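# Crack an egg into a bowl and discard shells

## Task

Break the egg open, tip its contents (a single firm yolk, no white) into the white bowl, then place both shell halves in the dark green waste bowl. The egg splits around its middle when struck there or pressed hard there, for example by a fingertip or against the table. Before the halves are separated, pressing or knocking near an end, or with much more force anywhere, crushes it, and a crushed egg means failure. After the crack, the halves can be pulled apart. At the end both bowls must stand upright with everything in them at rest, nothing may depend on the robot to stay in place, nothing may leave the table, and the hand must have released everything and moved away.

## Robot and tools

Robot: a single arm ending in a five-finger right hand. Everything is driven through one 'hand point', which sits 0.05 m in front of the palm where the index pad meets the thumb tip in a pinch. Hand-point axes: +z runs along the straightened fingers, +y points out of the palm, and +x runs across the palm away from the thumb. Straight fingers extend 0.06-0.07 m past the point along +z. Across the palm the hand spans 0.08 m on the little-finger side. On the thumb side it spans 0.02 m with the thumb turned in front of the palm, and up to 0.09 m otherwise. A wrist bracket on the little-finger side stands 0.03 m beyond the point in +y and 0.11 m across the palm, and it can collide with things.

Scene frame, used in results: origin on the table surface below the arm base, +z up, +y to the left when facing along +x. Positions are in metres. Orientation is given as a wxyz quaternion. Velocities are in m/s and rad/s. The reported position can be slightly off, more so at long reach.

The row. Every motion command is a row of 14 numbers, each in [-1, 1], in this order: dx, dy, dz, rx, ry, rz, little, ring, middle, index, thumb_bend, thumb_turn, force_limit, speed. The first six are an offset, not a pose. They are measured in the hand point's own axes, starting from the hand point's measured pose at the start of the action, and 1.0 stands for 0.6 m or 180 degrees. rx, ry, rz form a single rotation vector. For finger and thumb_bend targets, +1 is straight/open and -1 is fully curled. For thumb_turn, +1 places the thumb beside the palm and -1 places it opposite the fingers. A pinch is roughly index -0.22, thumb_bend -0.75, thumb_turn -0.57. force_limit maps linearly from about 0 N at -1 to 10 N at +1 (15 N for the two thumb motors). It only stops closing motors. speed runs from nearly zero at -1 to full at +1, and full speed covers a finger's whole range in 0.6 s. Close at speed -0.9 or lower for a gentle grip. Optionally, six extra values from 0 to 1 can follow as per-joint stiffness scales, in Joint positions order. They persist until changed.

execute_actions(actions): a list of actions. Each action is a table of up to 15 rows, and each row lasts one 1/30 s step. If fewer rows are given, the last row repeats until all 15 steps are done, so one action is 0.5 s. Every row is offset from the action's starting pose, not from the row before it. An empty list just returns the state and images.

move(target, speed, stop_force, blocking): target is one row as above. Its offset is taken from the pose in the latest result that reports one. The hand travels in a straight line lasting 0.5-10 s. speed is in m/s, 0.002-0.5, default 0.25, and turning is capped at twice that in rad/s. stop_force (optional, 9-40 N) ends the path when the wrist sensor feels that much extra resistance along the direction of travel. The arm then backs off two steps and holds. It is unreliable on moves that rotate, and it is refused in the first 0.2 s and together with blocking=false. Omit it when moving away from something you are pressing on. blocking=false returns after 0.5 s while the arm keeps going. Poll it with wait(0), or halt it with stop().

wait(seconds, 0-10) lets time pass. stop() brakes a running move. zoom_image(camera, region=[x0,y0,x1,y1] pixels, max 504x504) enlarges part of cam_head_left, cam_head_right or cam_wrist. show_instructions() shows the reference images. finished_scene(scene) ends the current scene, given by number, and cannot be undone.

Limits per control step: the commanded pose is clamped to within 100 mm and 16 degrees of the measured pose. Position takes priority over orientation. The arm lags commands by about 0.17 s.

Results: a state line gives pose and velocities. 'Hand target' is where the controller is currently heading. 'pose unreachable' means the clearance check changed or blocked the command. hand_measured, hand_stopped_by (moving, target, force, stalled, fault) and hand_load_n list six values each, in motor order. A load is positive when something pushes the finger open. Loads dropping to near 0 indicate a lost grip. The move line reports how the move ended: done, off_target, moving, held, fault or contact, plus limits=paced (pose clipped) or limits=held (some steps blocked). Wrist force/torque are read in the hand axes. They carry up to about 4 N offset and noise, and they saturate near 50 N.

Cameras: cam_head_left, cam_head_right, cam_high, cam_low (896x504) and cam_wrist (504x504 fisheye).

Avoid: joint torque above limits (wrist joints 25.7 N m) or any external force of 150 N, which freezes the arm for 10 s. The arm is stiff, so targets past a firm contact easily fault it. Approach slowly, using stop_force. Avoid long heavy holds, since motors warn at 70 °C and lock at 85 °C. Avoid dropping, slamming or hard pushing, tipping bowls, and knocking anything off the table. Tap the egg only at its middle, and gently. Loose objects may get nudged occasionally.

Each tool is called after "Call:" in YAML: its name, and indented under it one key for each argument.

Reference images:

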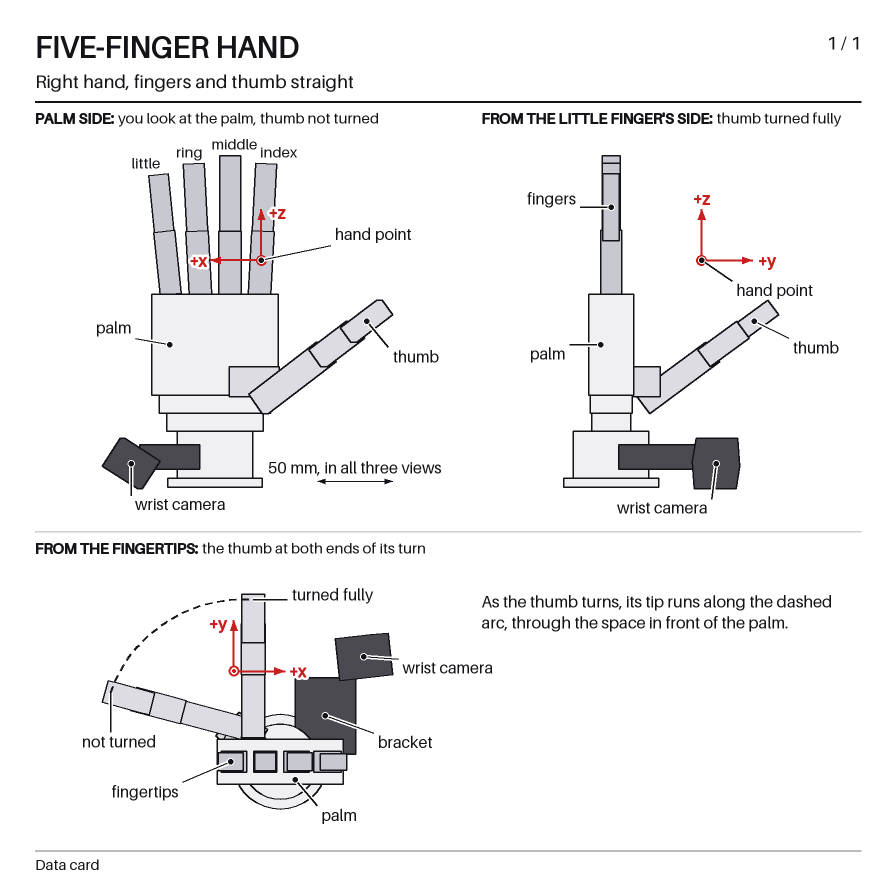

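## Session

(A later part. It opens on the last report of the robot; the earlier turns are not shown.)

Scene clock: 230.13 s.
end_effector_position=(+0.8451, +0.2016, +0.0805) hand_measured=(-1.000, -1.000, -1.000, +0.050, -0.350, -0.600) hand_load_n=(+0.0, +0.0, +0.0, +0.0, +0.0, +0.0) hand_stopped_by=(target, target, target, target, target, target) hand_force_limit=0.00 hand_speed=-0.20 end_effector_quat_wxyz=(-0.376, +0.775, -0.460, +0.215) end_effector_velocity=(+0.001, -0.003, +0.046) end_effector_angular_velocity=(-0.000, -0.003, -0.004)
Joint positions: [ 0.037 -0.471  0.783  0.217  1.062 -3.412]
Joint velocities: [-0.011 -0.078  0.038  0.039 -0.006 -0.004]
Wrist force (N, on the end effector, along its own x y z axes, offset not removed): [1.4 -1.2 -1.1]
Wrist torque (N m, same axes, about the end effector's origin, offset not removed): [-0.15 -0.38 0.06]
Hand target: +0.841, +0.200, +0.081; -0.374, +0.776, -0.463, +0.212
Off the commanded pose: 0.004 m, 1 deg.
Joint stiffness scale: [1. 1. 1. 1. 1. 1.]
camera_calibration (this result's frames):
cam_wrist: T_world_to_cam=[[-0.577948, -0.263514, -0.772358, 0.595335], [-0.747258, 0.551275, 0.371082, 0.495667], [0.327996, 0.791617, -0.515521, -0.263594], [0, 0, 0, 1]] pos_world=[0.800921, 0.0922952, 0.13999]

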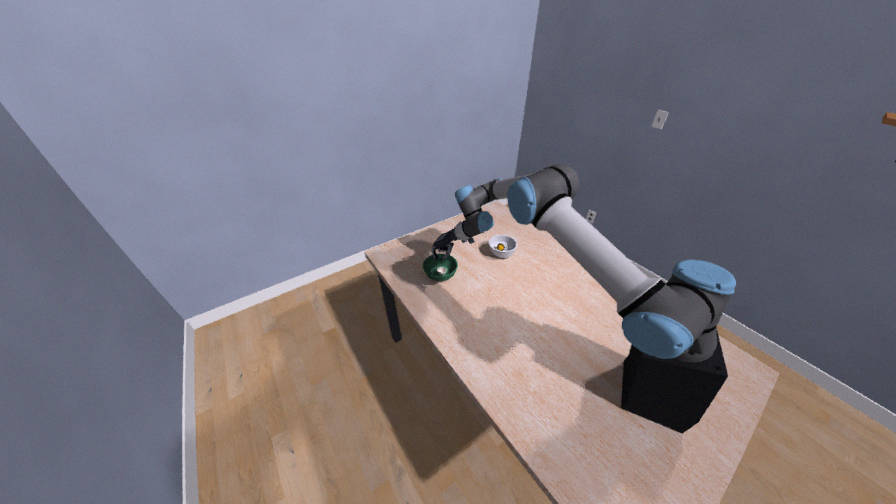

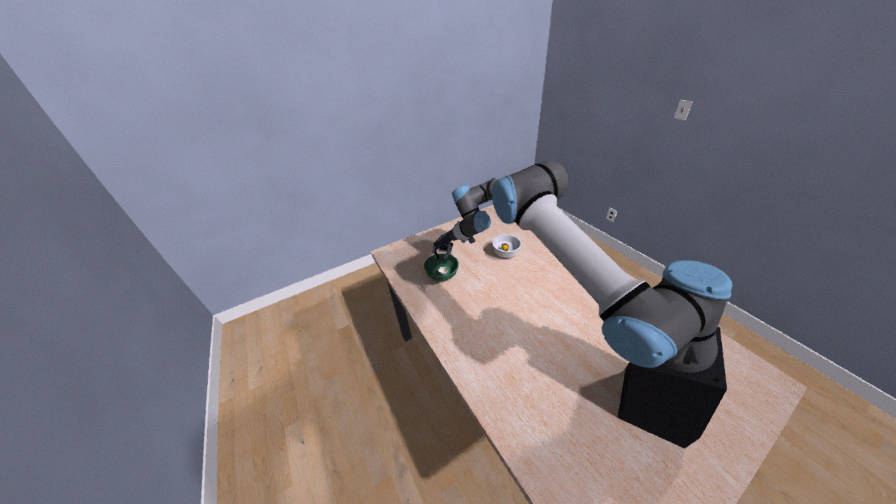

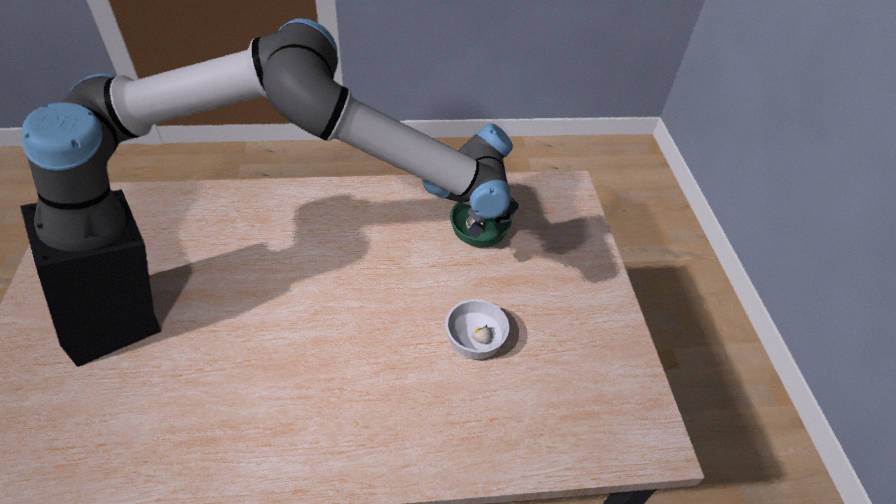

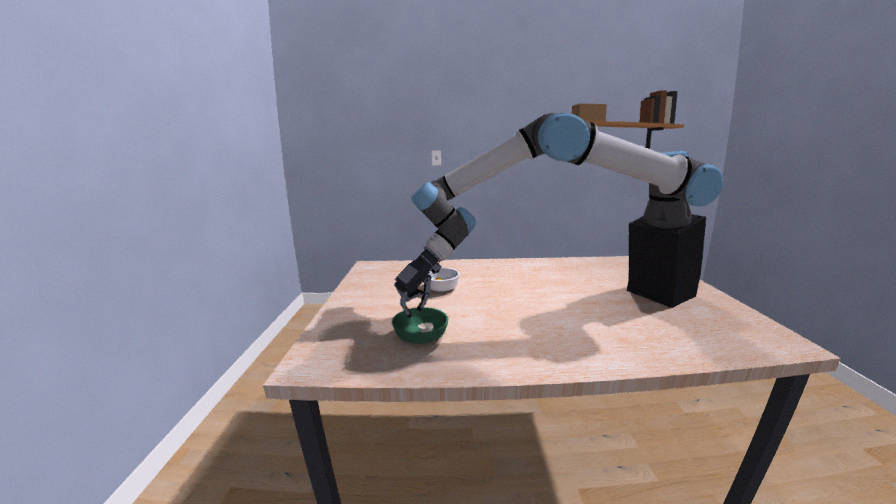

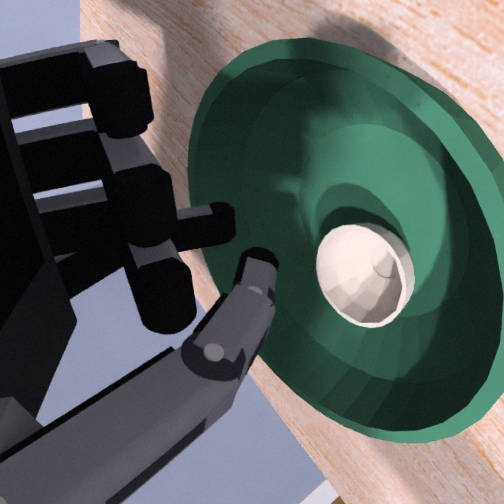

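Call:
move:
  target: [0.435,0.188,-0.312,0,0,0,-1,-1,-1,0.05,-0.35,-0.8,0,-0.2]
  speed: 0.25

Scene clock: 232.57 s.
end_effector_position=(+0.7823, -0.1302, +0.1060) hand_measured=(-1.000, -1.000, -1.000, +0.050, -0.350, -0.798) hand_load_n=(+0.0, +0.0, -1.0, +0.0, +1.5, +9.0) hand_stopped_by=(target, target, target, target, target, force) hand_force_limit=0.00 hand_speed=-0.20 end_effector_quat_wxyz=(-0.376, +0.775, -0.460, +0.216) end_effector_velocity=(-0.002, +0.001, +0.001) end_effector_angular_velocity=(+0.003, +0.013, +0.016)
Joint positions: [-0.455 -0.444  0.828  0.407  0.668 -3.806]
Joint velocities: [-0.     0.014 -0.029  0.047 -0.008 -0.028]
Wrist force (N, on the end effector, along its own x y z axes, offset not removed): [-0.1 -4.6 -0.3]
Wrist torque (N m, same axes, about the end effector's origin, offset not removed): [-0.63 -0.02 -0.17]
Hand target: +0.782, -0.132, +0.106; -0.376, +0.775, -0.460, +0.215
Off the commanded pose: 0.002 m, 0 deg.
Joint stiffness scale: [1. 1. 1. 1. 1. 1.]
move: done
camera_calibration (this result's frames):
cam_wrist: T_world_to_cam=[[-0.577785, -0.263323, -0.772545, 0.491184], [-0.746953, 0.552108, 0.370457, 0.622093], [0.328978, 0.791099, -0.51569, 0.0319714], [0, 0, 0, 1]] pos_world=[0.737954, -0.239415, 0.16549]

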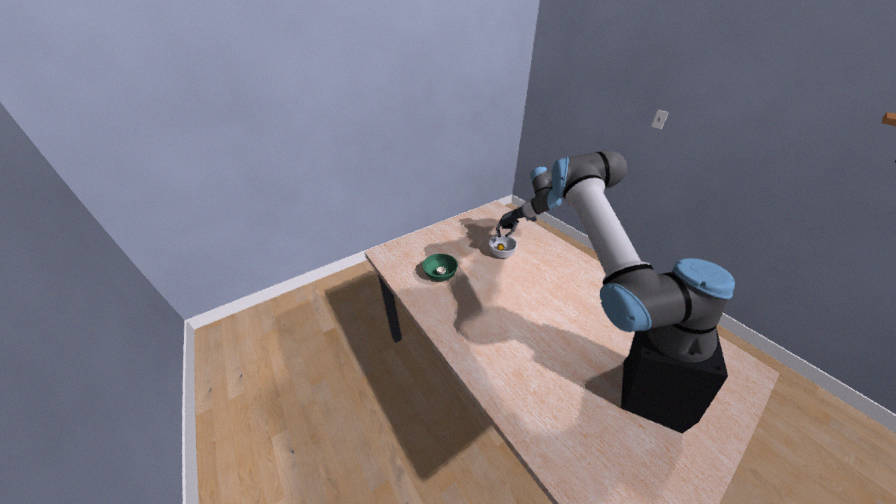

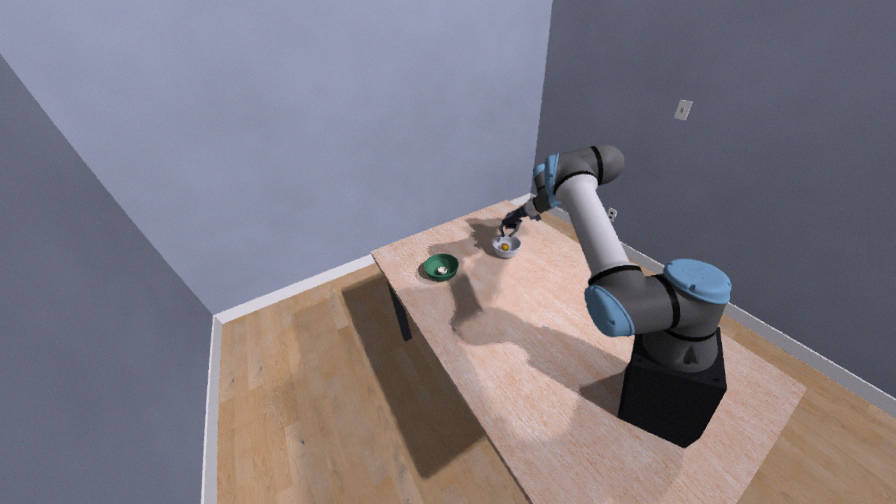

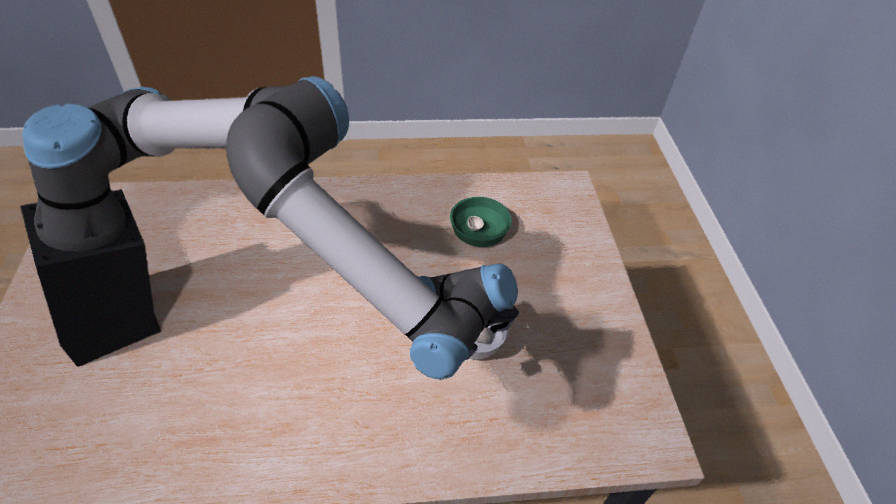

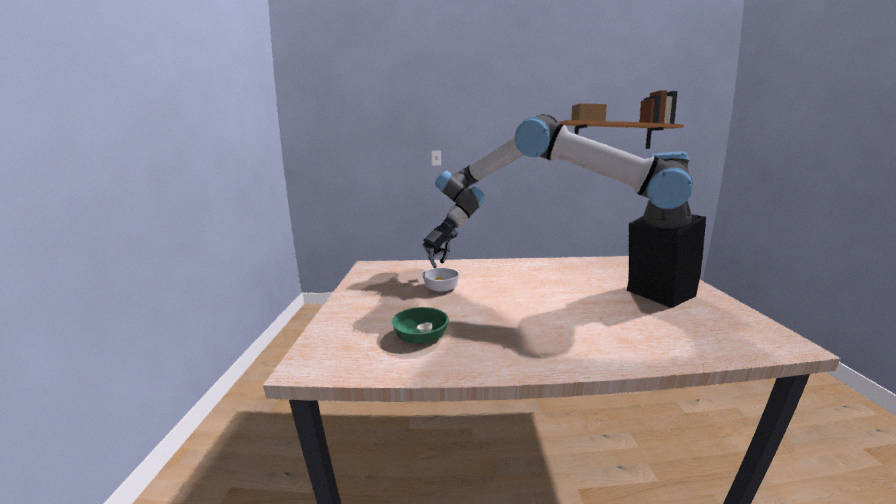

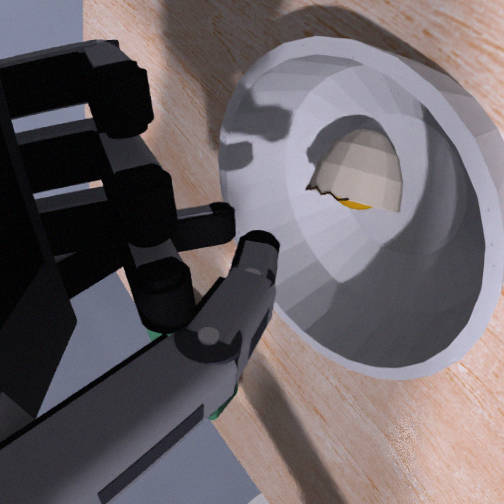

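Call:
move:
  target: [0.009,0.0685,0.0637,0,0,0,-1,-1,-1,0.45,0.5,-0.8,0,0.5]
  speed: 0.05

Scene clock: 234.37 s.
end_effector_position=(+0.7870, -0.1334, +0.0509) hand_measured=(-1.000, -1.000, -1.000, +0.450, +0.500, -0.798) hand_load_n=(+0.0, +0.0, +0.0, -1.0, +0.0, +0.0) hand_stopped_by=(target, target, target, target, target, force) hand_force_limit=0.00 hand_speed=0.50 end_effector_quat_wxyz=(-0.376, +0.774, -0.461, +0.215) end_effector_velocity=(+0.002, +0.000, -0.000) end_effector_angular_velocity=(-0.001, -0.003, +0.001)
Joint positions: [-0.44  -0.338  0.75   0.366  0.679 -3.787]
Joint velocities: [ 0.002  0.004 -0.009  0.     0.001  0.002]
Wrist force (N, on the end effector, along its own x y z axes, offset not removed): [-0.7 -2.0 -0.5]
Wrist torque (N m, same axes, about the end effector's origin, offset not removed): [-0.53 -0.07 -0.19]
Hand target: +0.788, -0.132, +0.050; -0.376, +0.775, -0.460, +0.216
Off the commanded pose: 0.002 m, 0 deg.
Joint stiffness scale: [1. 1. 1. 1. 1. 1.]
move: done
camera_calibration (this result's frames):
cam_wrist: T_world_to_cam=[[-0.579214, -0.26128, -0.772168, 0.451893], [-0.745536, 0.552878, 0.372159, 0.646644], [0.329677, 0.791239, -0.515028, 0.00398383], [0, 0, 0, 1]] pos_world=[0.742525, -0.242597, 0.110335]

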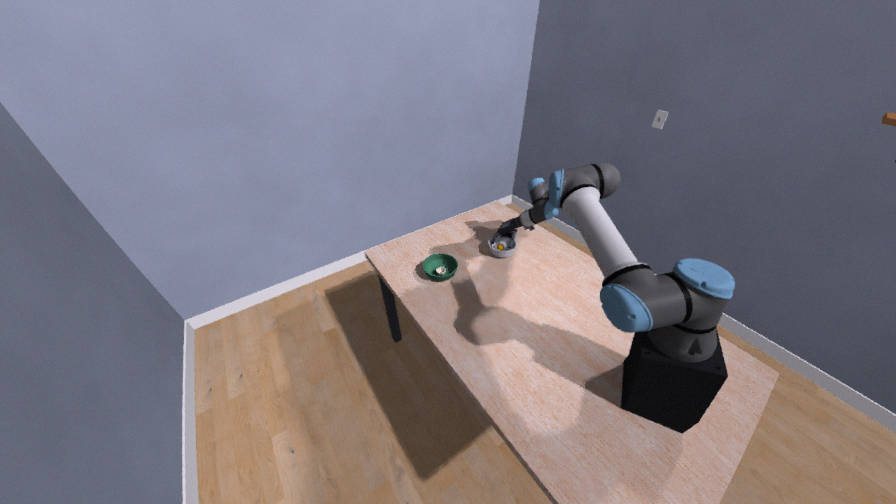

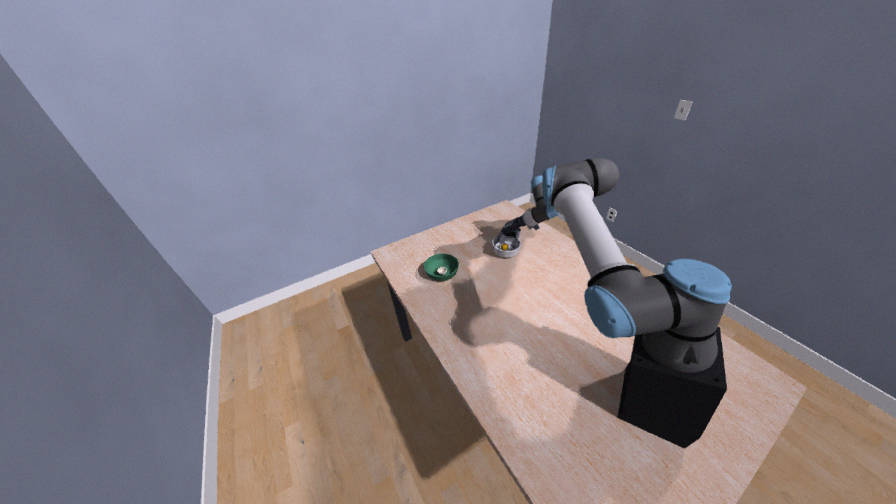

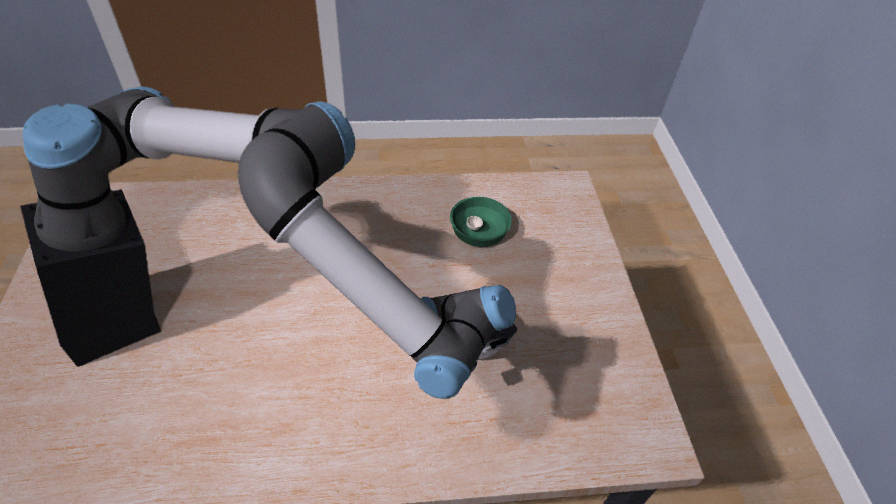

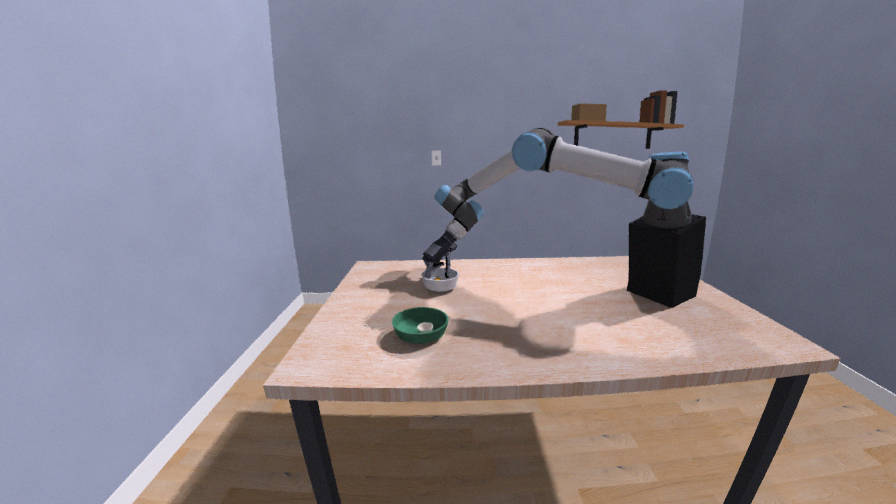

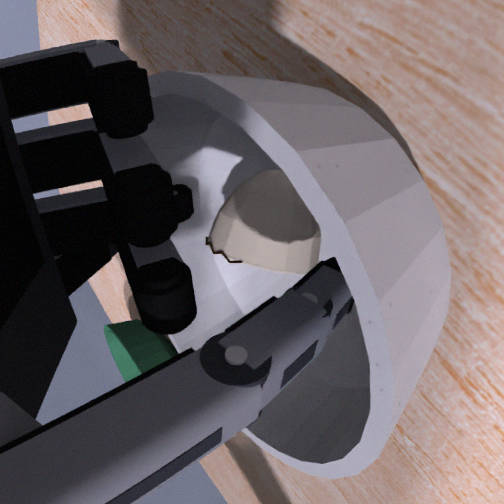

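Call:
move:
  target: [0,0.017,0.010,0,0,0,-1,-1,-1,0.32,0.4,-0.8,0,0.0]
  speed: 0.02

Call:
zoom_image:
  camera: "cam_head_left"
  region: [475,220,535,270]

Scene clock: 235.30 s.
end_effector_position=(+0.7856, -0.1343, +0.0420) hand_measured=(-1.000, -1.000, -1.000, +0.320, +0.400, -0.798) hand_load_n=(-0.5, +0.0, +0.0, +0.0, +0.0, +0.0) hand_stopped_by=(target, target, target, target, target, force) hand_force_limit=0.00 hand_speed=0.00 end_effector_quat_wxyz=(-0.376, +0.774, -0.461, +0.216) end_effector_velocity=(+0.002, -0.002, -0.002) end_effector_angular_velocity=(-0.003, -0.006, -0.001)
Joint positions: [-0.44  -0.325  0.748  0.354  0.679 -3.787]
Joint velocities: [-0.     0.004 -0.004 -0.009  0.001  0.003]
Wrist force (N, on the end effector, along its own x y z axes, offset not removed): [0.6 -3.3 -2.9]
Wrist torque (N m, same axes, about the end effector's origin, offset not removed): [-0.07 -0.18 -0.08]
Hand target: +0.785, -0.134, +0.039; -0.376, +0.774, -0.461, +0.215
Off the commanded pose: 0.003 m, 0 deg.
Joint stiffness scale: [1. 1. 1. 1. 1. 1.]
move: done
camera_calibration (this result's frames):
cam_wrist: T_world_to_cam=[[-0.578608, -0.261428, -0.772572, 0.443436], [-0.745797, 0.553022, 0.37142, 0.649715], [0.33015, 0.791089, -0.514955, 0.000229925], [0, 0, 0, 1]] pos_world=[0.741056, -0.243562, 0.101388]

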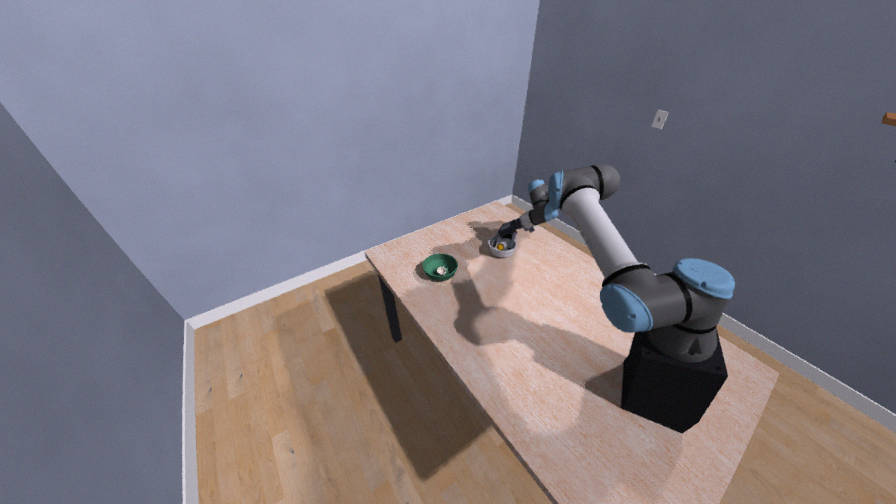

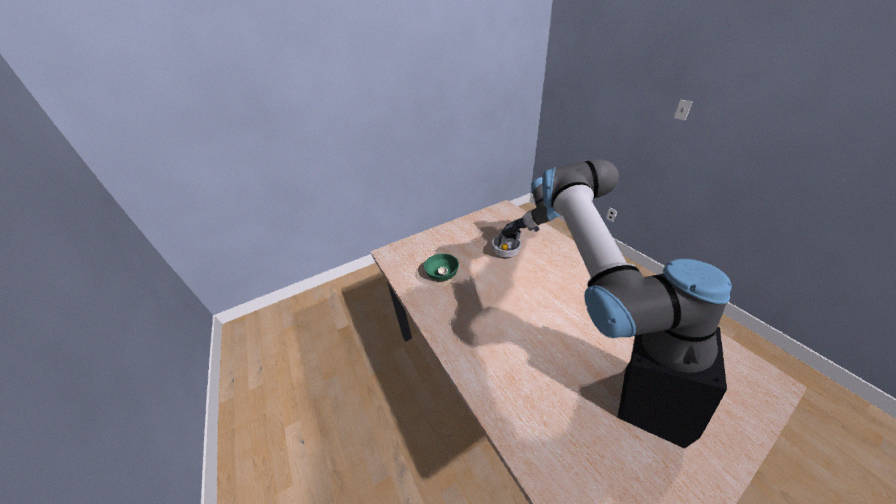

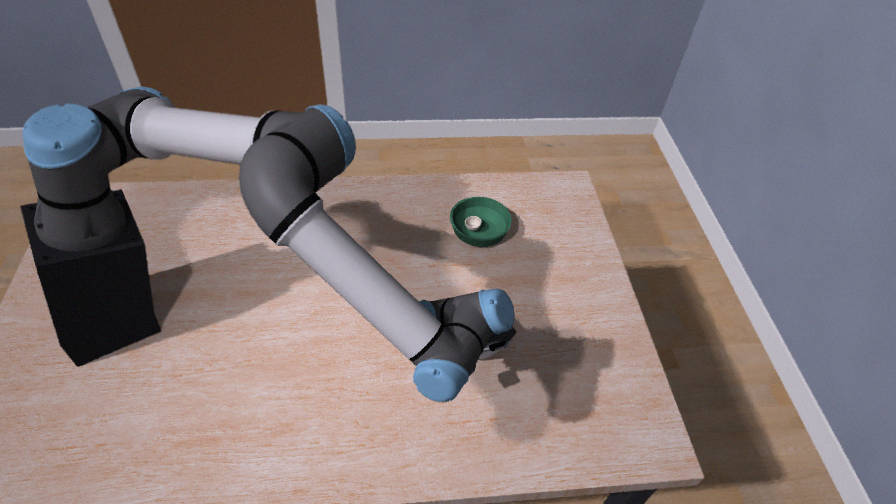

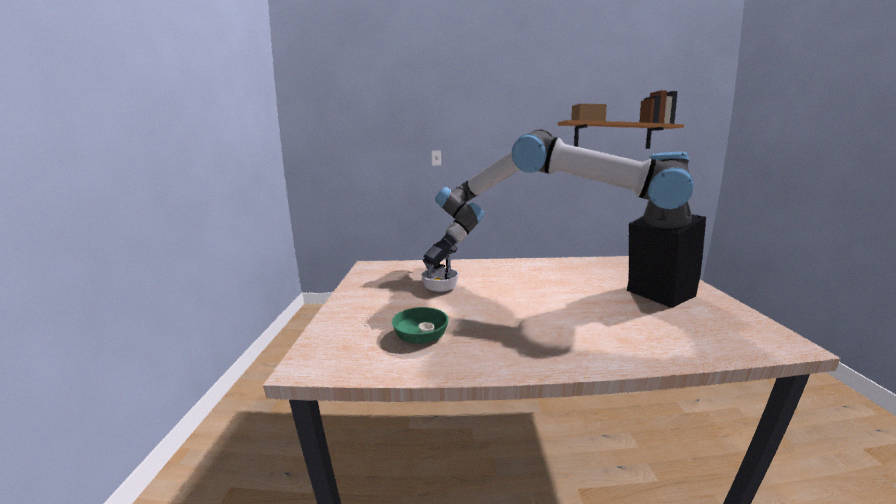

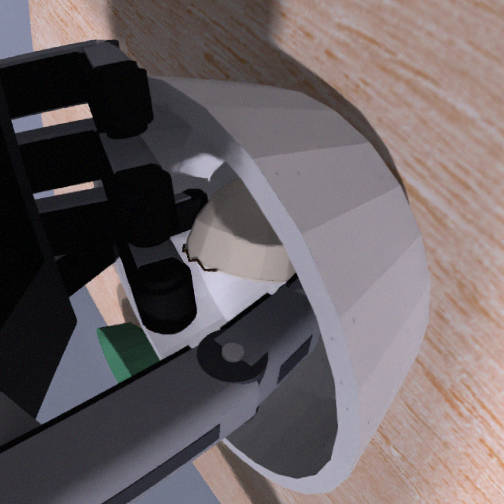

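Region (475, 220, 535, 270) of cam_head_left's 896x504 image, scaled by 8.400, with more detail than that image has.

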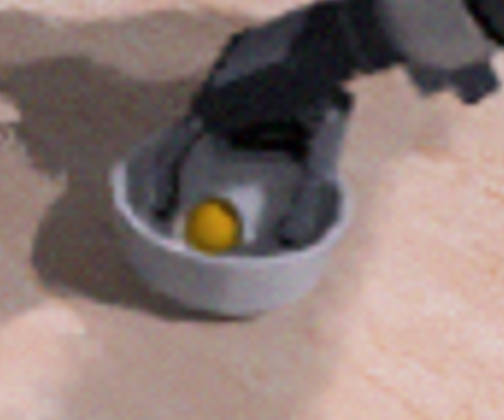

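Call:
execute_actions:
  actions:
    - [[0,0,0,0,0,0,-1,-1,-1,0.05,-0.3,-0.8,0.0,-0.75]]
    - [[0,0,0,0,0,0,-1,-1,-1,0.05,-0.3,-0.8,0.0,-0.75]]
    - [[0,0,0,0,0,0,-1,-1,-1,0.05,-0.3,-0.8,0.0,-0.75]]

Call:
zoom_image:
  camera: "cam_head_left"
  region: [475,220,535,270]

Scene clock: 236.97 s.
end_effector_position=(+0.7858, -0.1345, +0.0419) hand_measured=(-1.000, -1.000, -1.000, +0.060, +0.202, -0.798) hand_load_n=(-0.5, +0.0, +0.0, +8.5, +7.5, -1.5) hand_stopped_by=(target, target, target, force, force, force) hand_force_limit=0.00 hand_speed=-0.75 end_effector_quat_wxyz=(-0.376, +0.774, -0.461, +0.216) end_effector_velocity=(+0.000, +0.000, +0.001) end_effector_angular_velocity=(+0.001, -0.001, +0.001)
Joint positions: [-0.44  -0.324  0.748  0.354  0.679 -3.787]
Joint velocities: [-0.    -0.001  0.    -0.    -0.002  0.   ]
Wrist force (N, on the end effector, along its own x y z axes, offset not removed): [-0.2 -1.2 -2.8]
Wrist torque (N m, same axes, about the end effector's origin, offset not removed): [0.21 -0.01 -0.08]
Hand target: +0.786, -0.134, +0.042; -0.376, +0.774, -0.461, +0.216
Off the commanded pose: 0.000 m, 0 deg.
Joint stiffness scale: [1. 1. 1. 1. 1. 1.]
camera_calibration (this result's frames):
cam_wrist: T_world_to_cam=[[-0.57819, -0.261686, -0.772798, 0.44313], [-0.746032, 0.553064, 0.370885, 0.650147], [0.330352, 0.790974, -0.515002, 0.0000666616], [0, 0, 0, 1]] pos_world=[0.741222, -0.243665, 0.101354]

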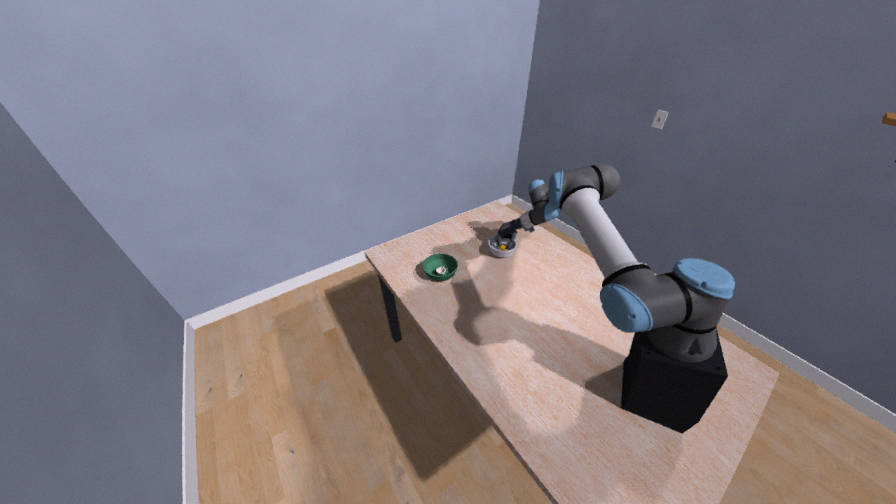

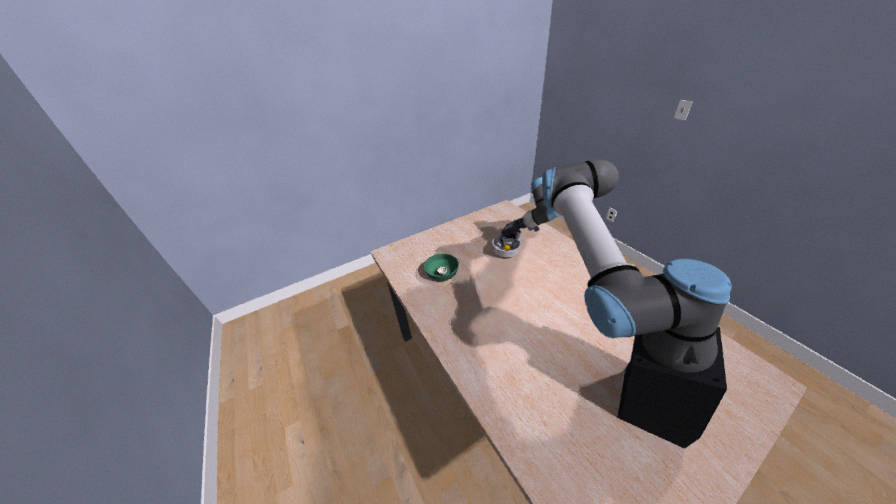

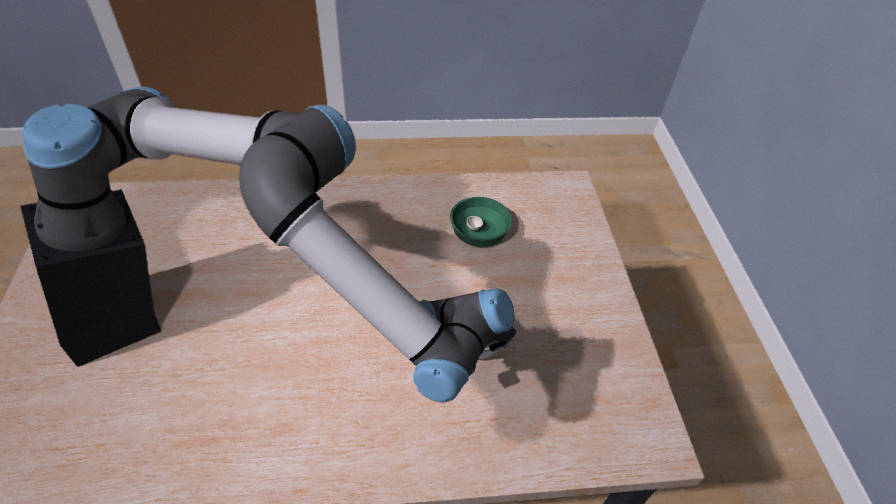

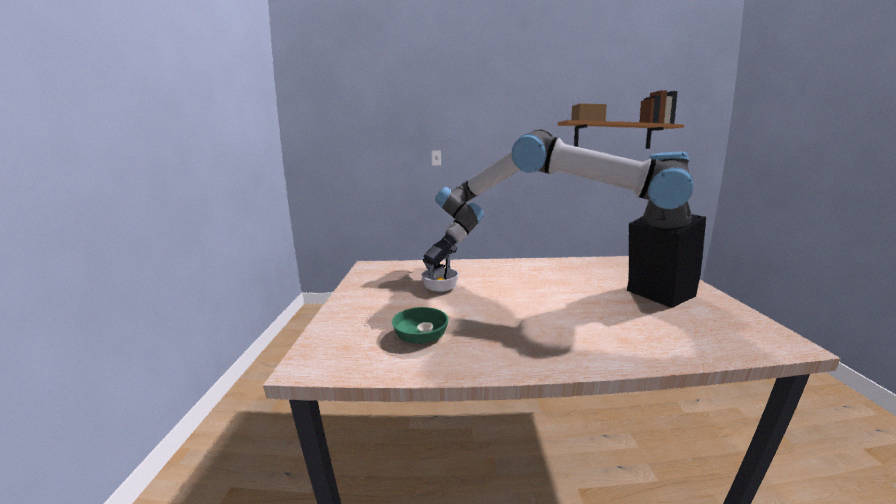

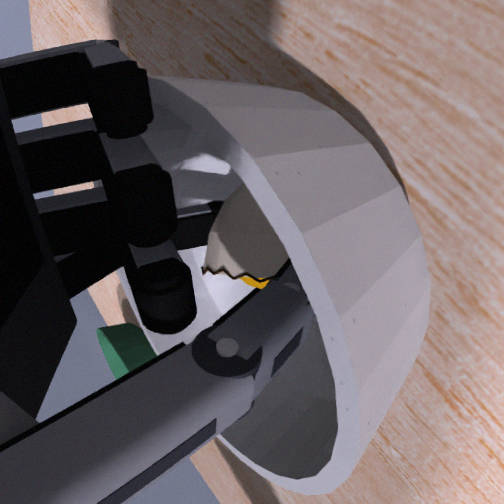

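Region (475, 220, 535, 270) of cam_head_left's 896x504 image, scaled by 8.400, with more detail than that image has.

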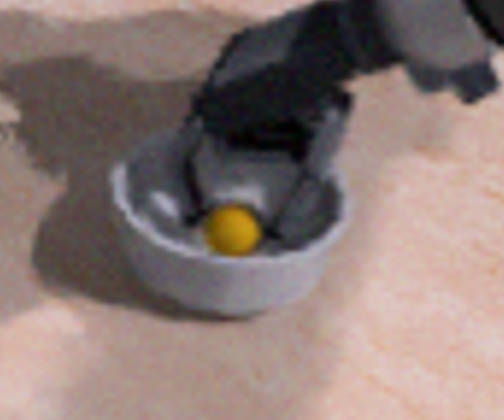

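Call:
move:
  target: [0,-0.02,-0.016,0,0.086,-0.108,-1,-1,-1,0.05,-0.3,-0.8,0.0,-0.75]
  speed: 0.12

Call:
zoom_image:
  camera: "cam_head_left"
  region: [475,220,535,270]

Scene clock: 239.47 s.
end_effector_position=(+0.7861, -0.1362, +0.0573) hand_measured=(-1.000, -1.000, -1.000, +0.060, +0.202, -0.798) hand_load_n=(+0.0, +0.0, +0.0, +8.0, +7.5, -1.0) hand_stopped_by=(target, target, target, force, force, force) hand_force_limit=0.00 hand_speed=-0.75 end_effector_quat_wxyz=(-0.270, +0.804, -0.371, +0.377) end_effector_velocity=(+0.001, -0.003, -0.000) end_effector_angular_velocity=(-0.014, -0.013, -0.004)
Joint positions: [-0.374 -0.578  1.21  -0.132  0.939 -3.903]
Joint velocities: [ 0.    -0.003  0.011 -0.024  0.01  -0.001]
Wrist force (N, on the end effector, along its own x y z axes, offset not removed): [-0.8 -1.0 -1.5]
Wrist torque (N m, same axes, about the end effector's origin, offset not removed): [0.00 0.14 -0.08]
Hand target: +0.786, -0.135, +0.057; -0.269, +0.805, -0.370, +0.378
Off the commanded pose: 0.002 m, 0 deg.
Joint stiffness scale: [1. 1. 1. 1. 1. 1.]
move: done
camera_calibration (this result's frames):
cam_wrist: T_world_to_cam=[[-0.420578, -0.5482, -0.722904, 0.288972], [-0.783214, 0.621554, -0.0156776, 0.706335], [0.457918, 0.559595, -0.69077, -0.112488], [0, 0, 0, 1]] pos_world=[0.726257, -0.217663, 0.142269]

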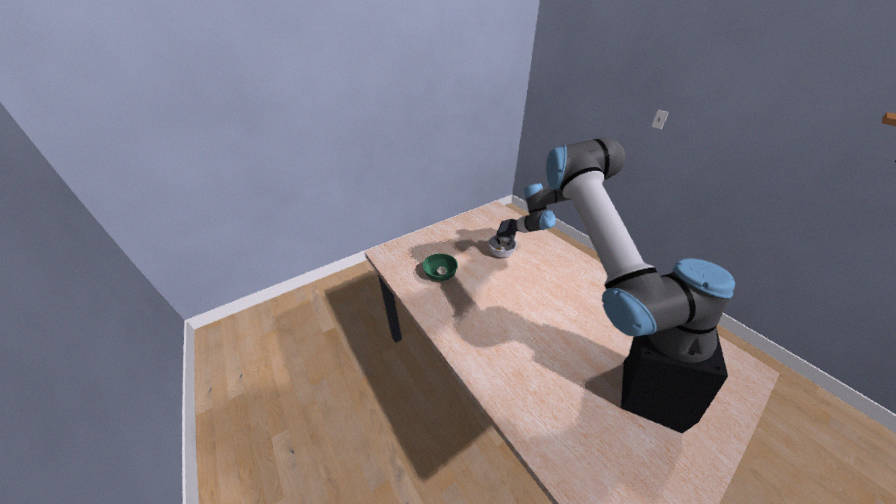

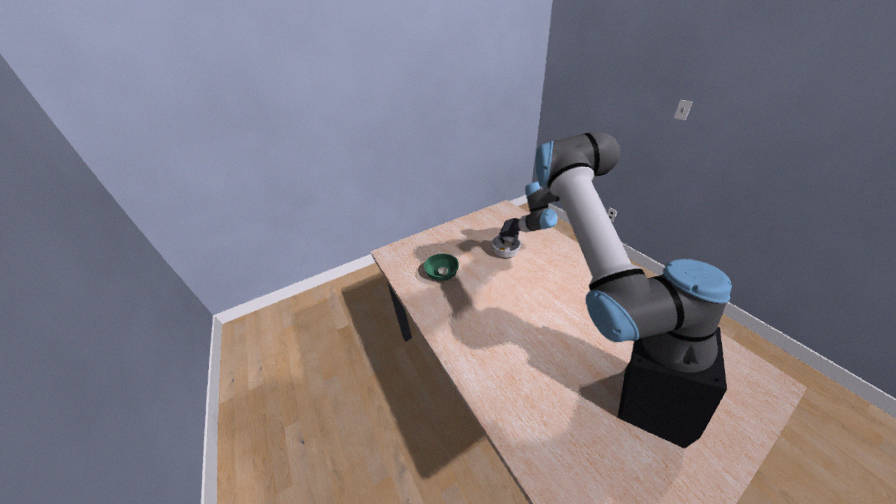

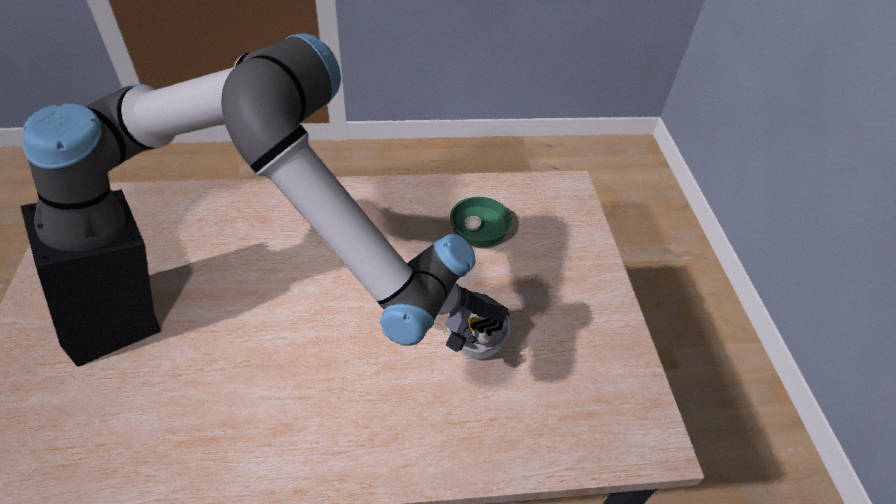

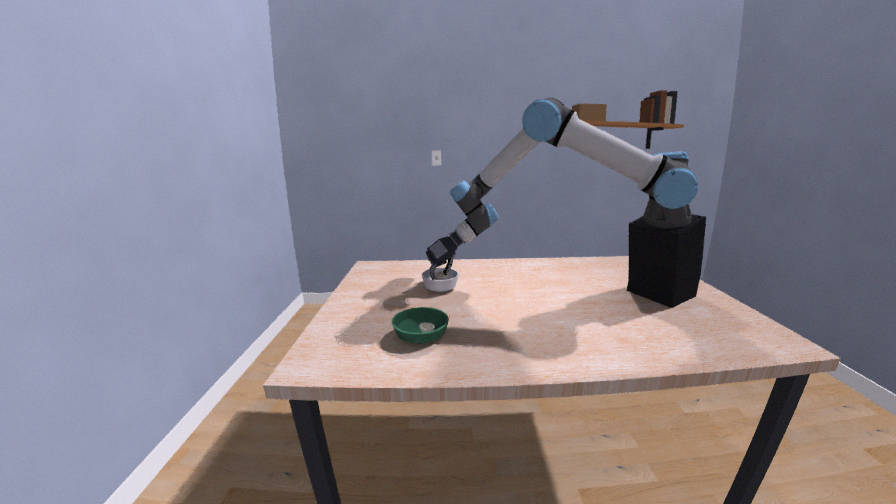

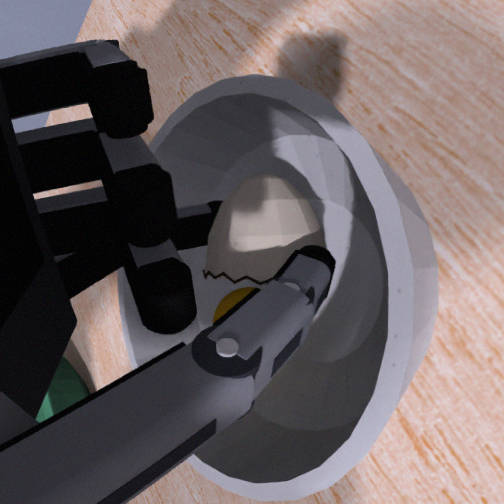

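Region (475, 220, 535, 270) of cam_head_left's 896x504 image, scaled by 8.400, with more detail than that image has.

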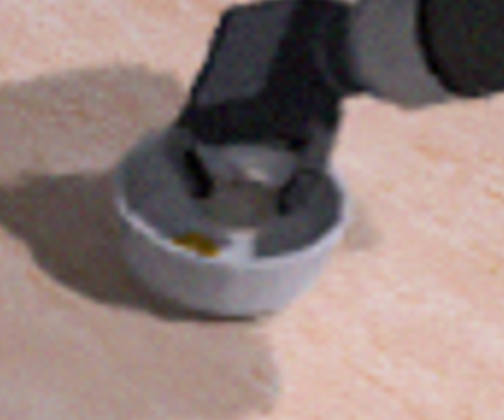

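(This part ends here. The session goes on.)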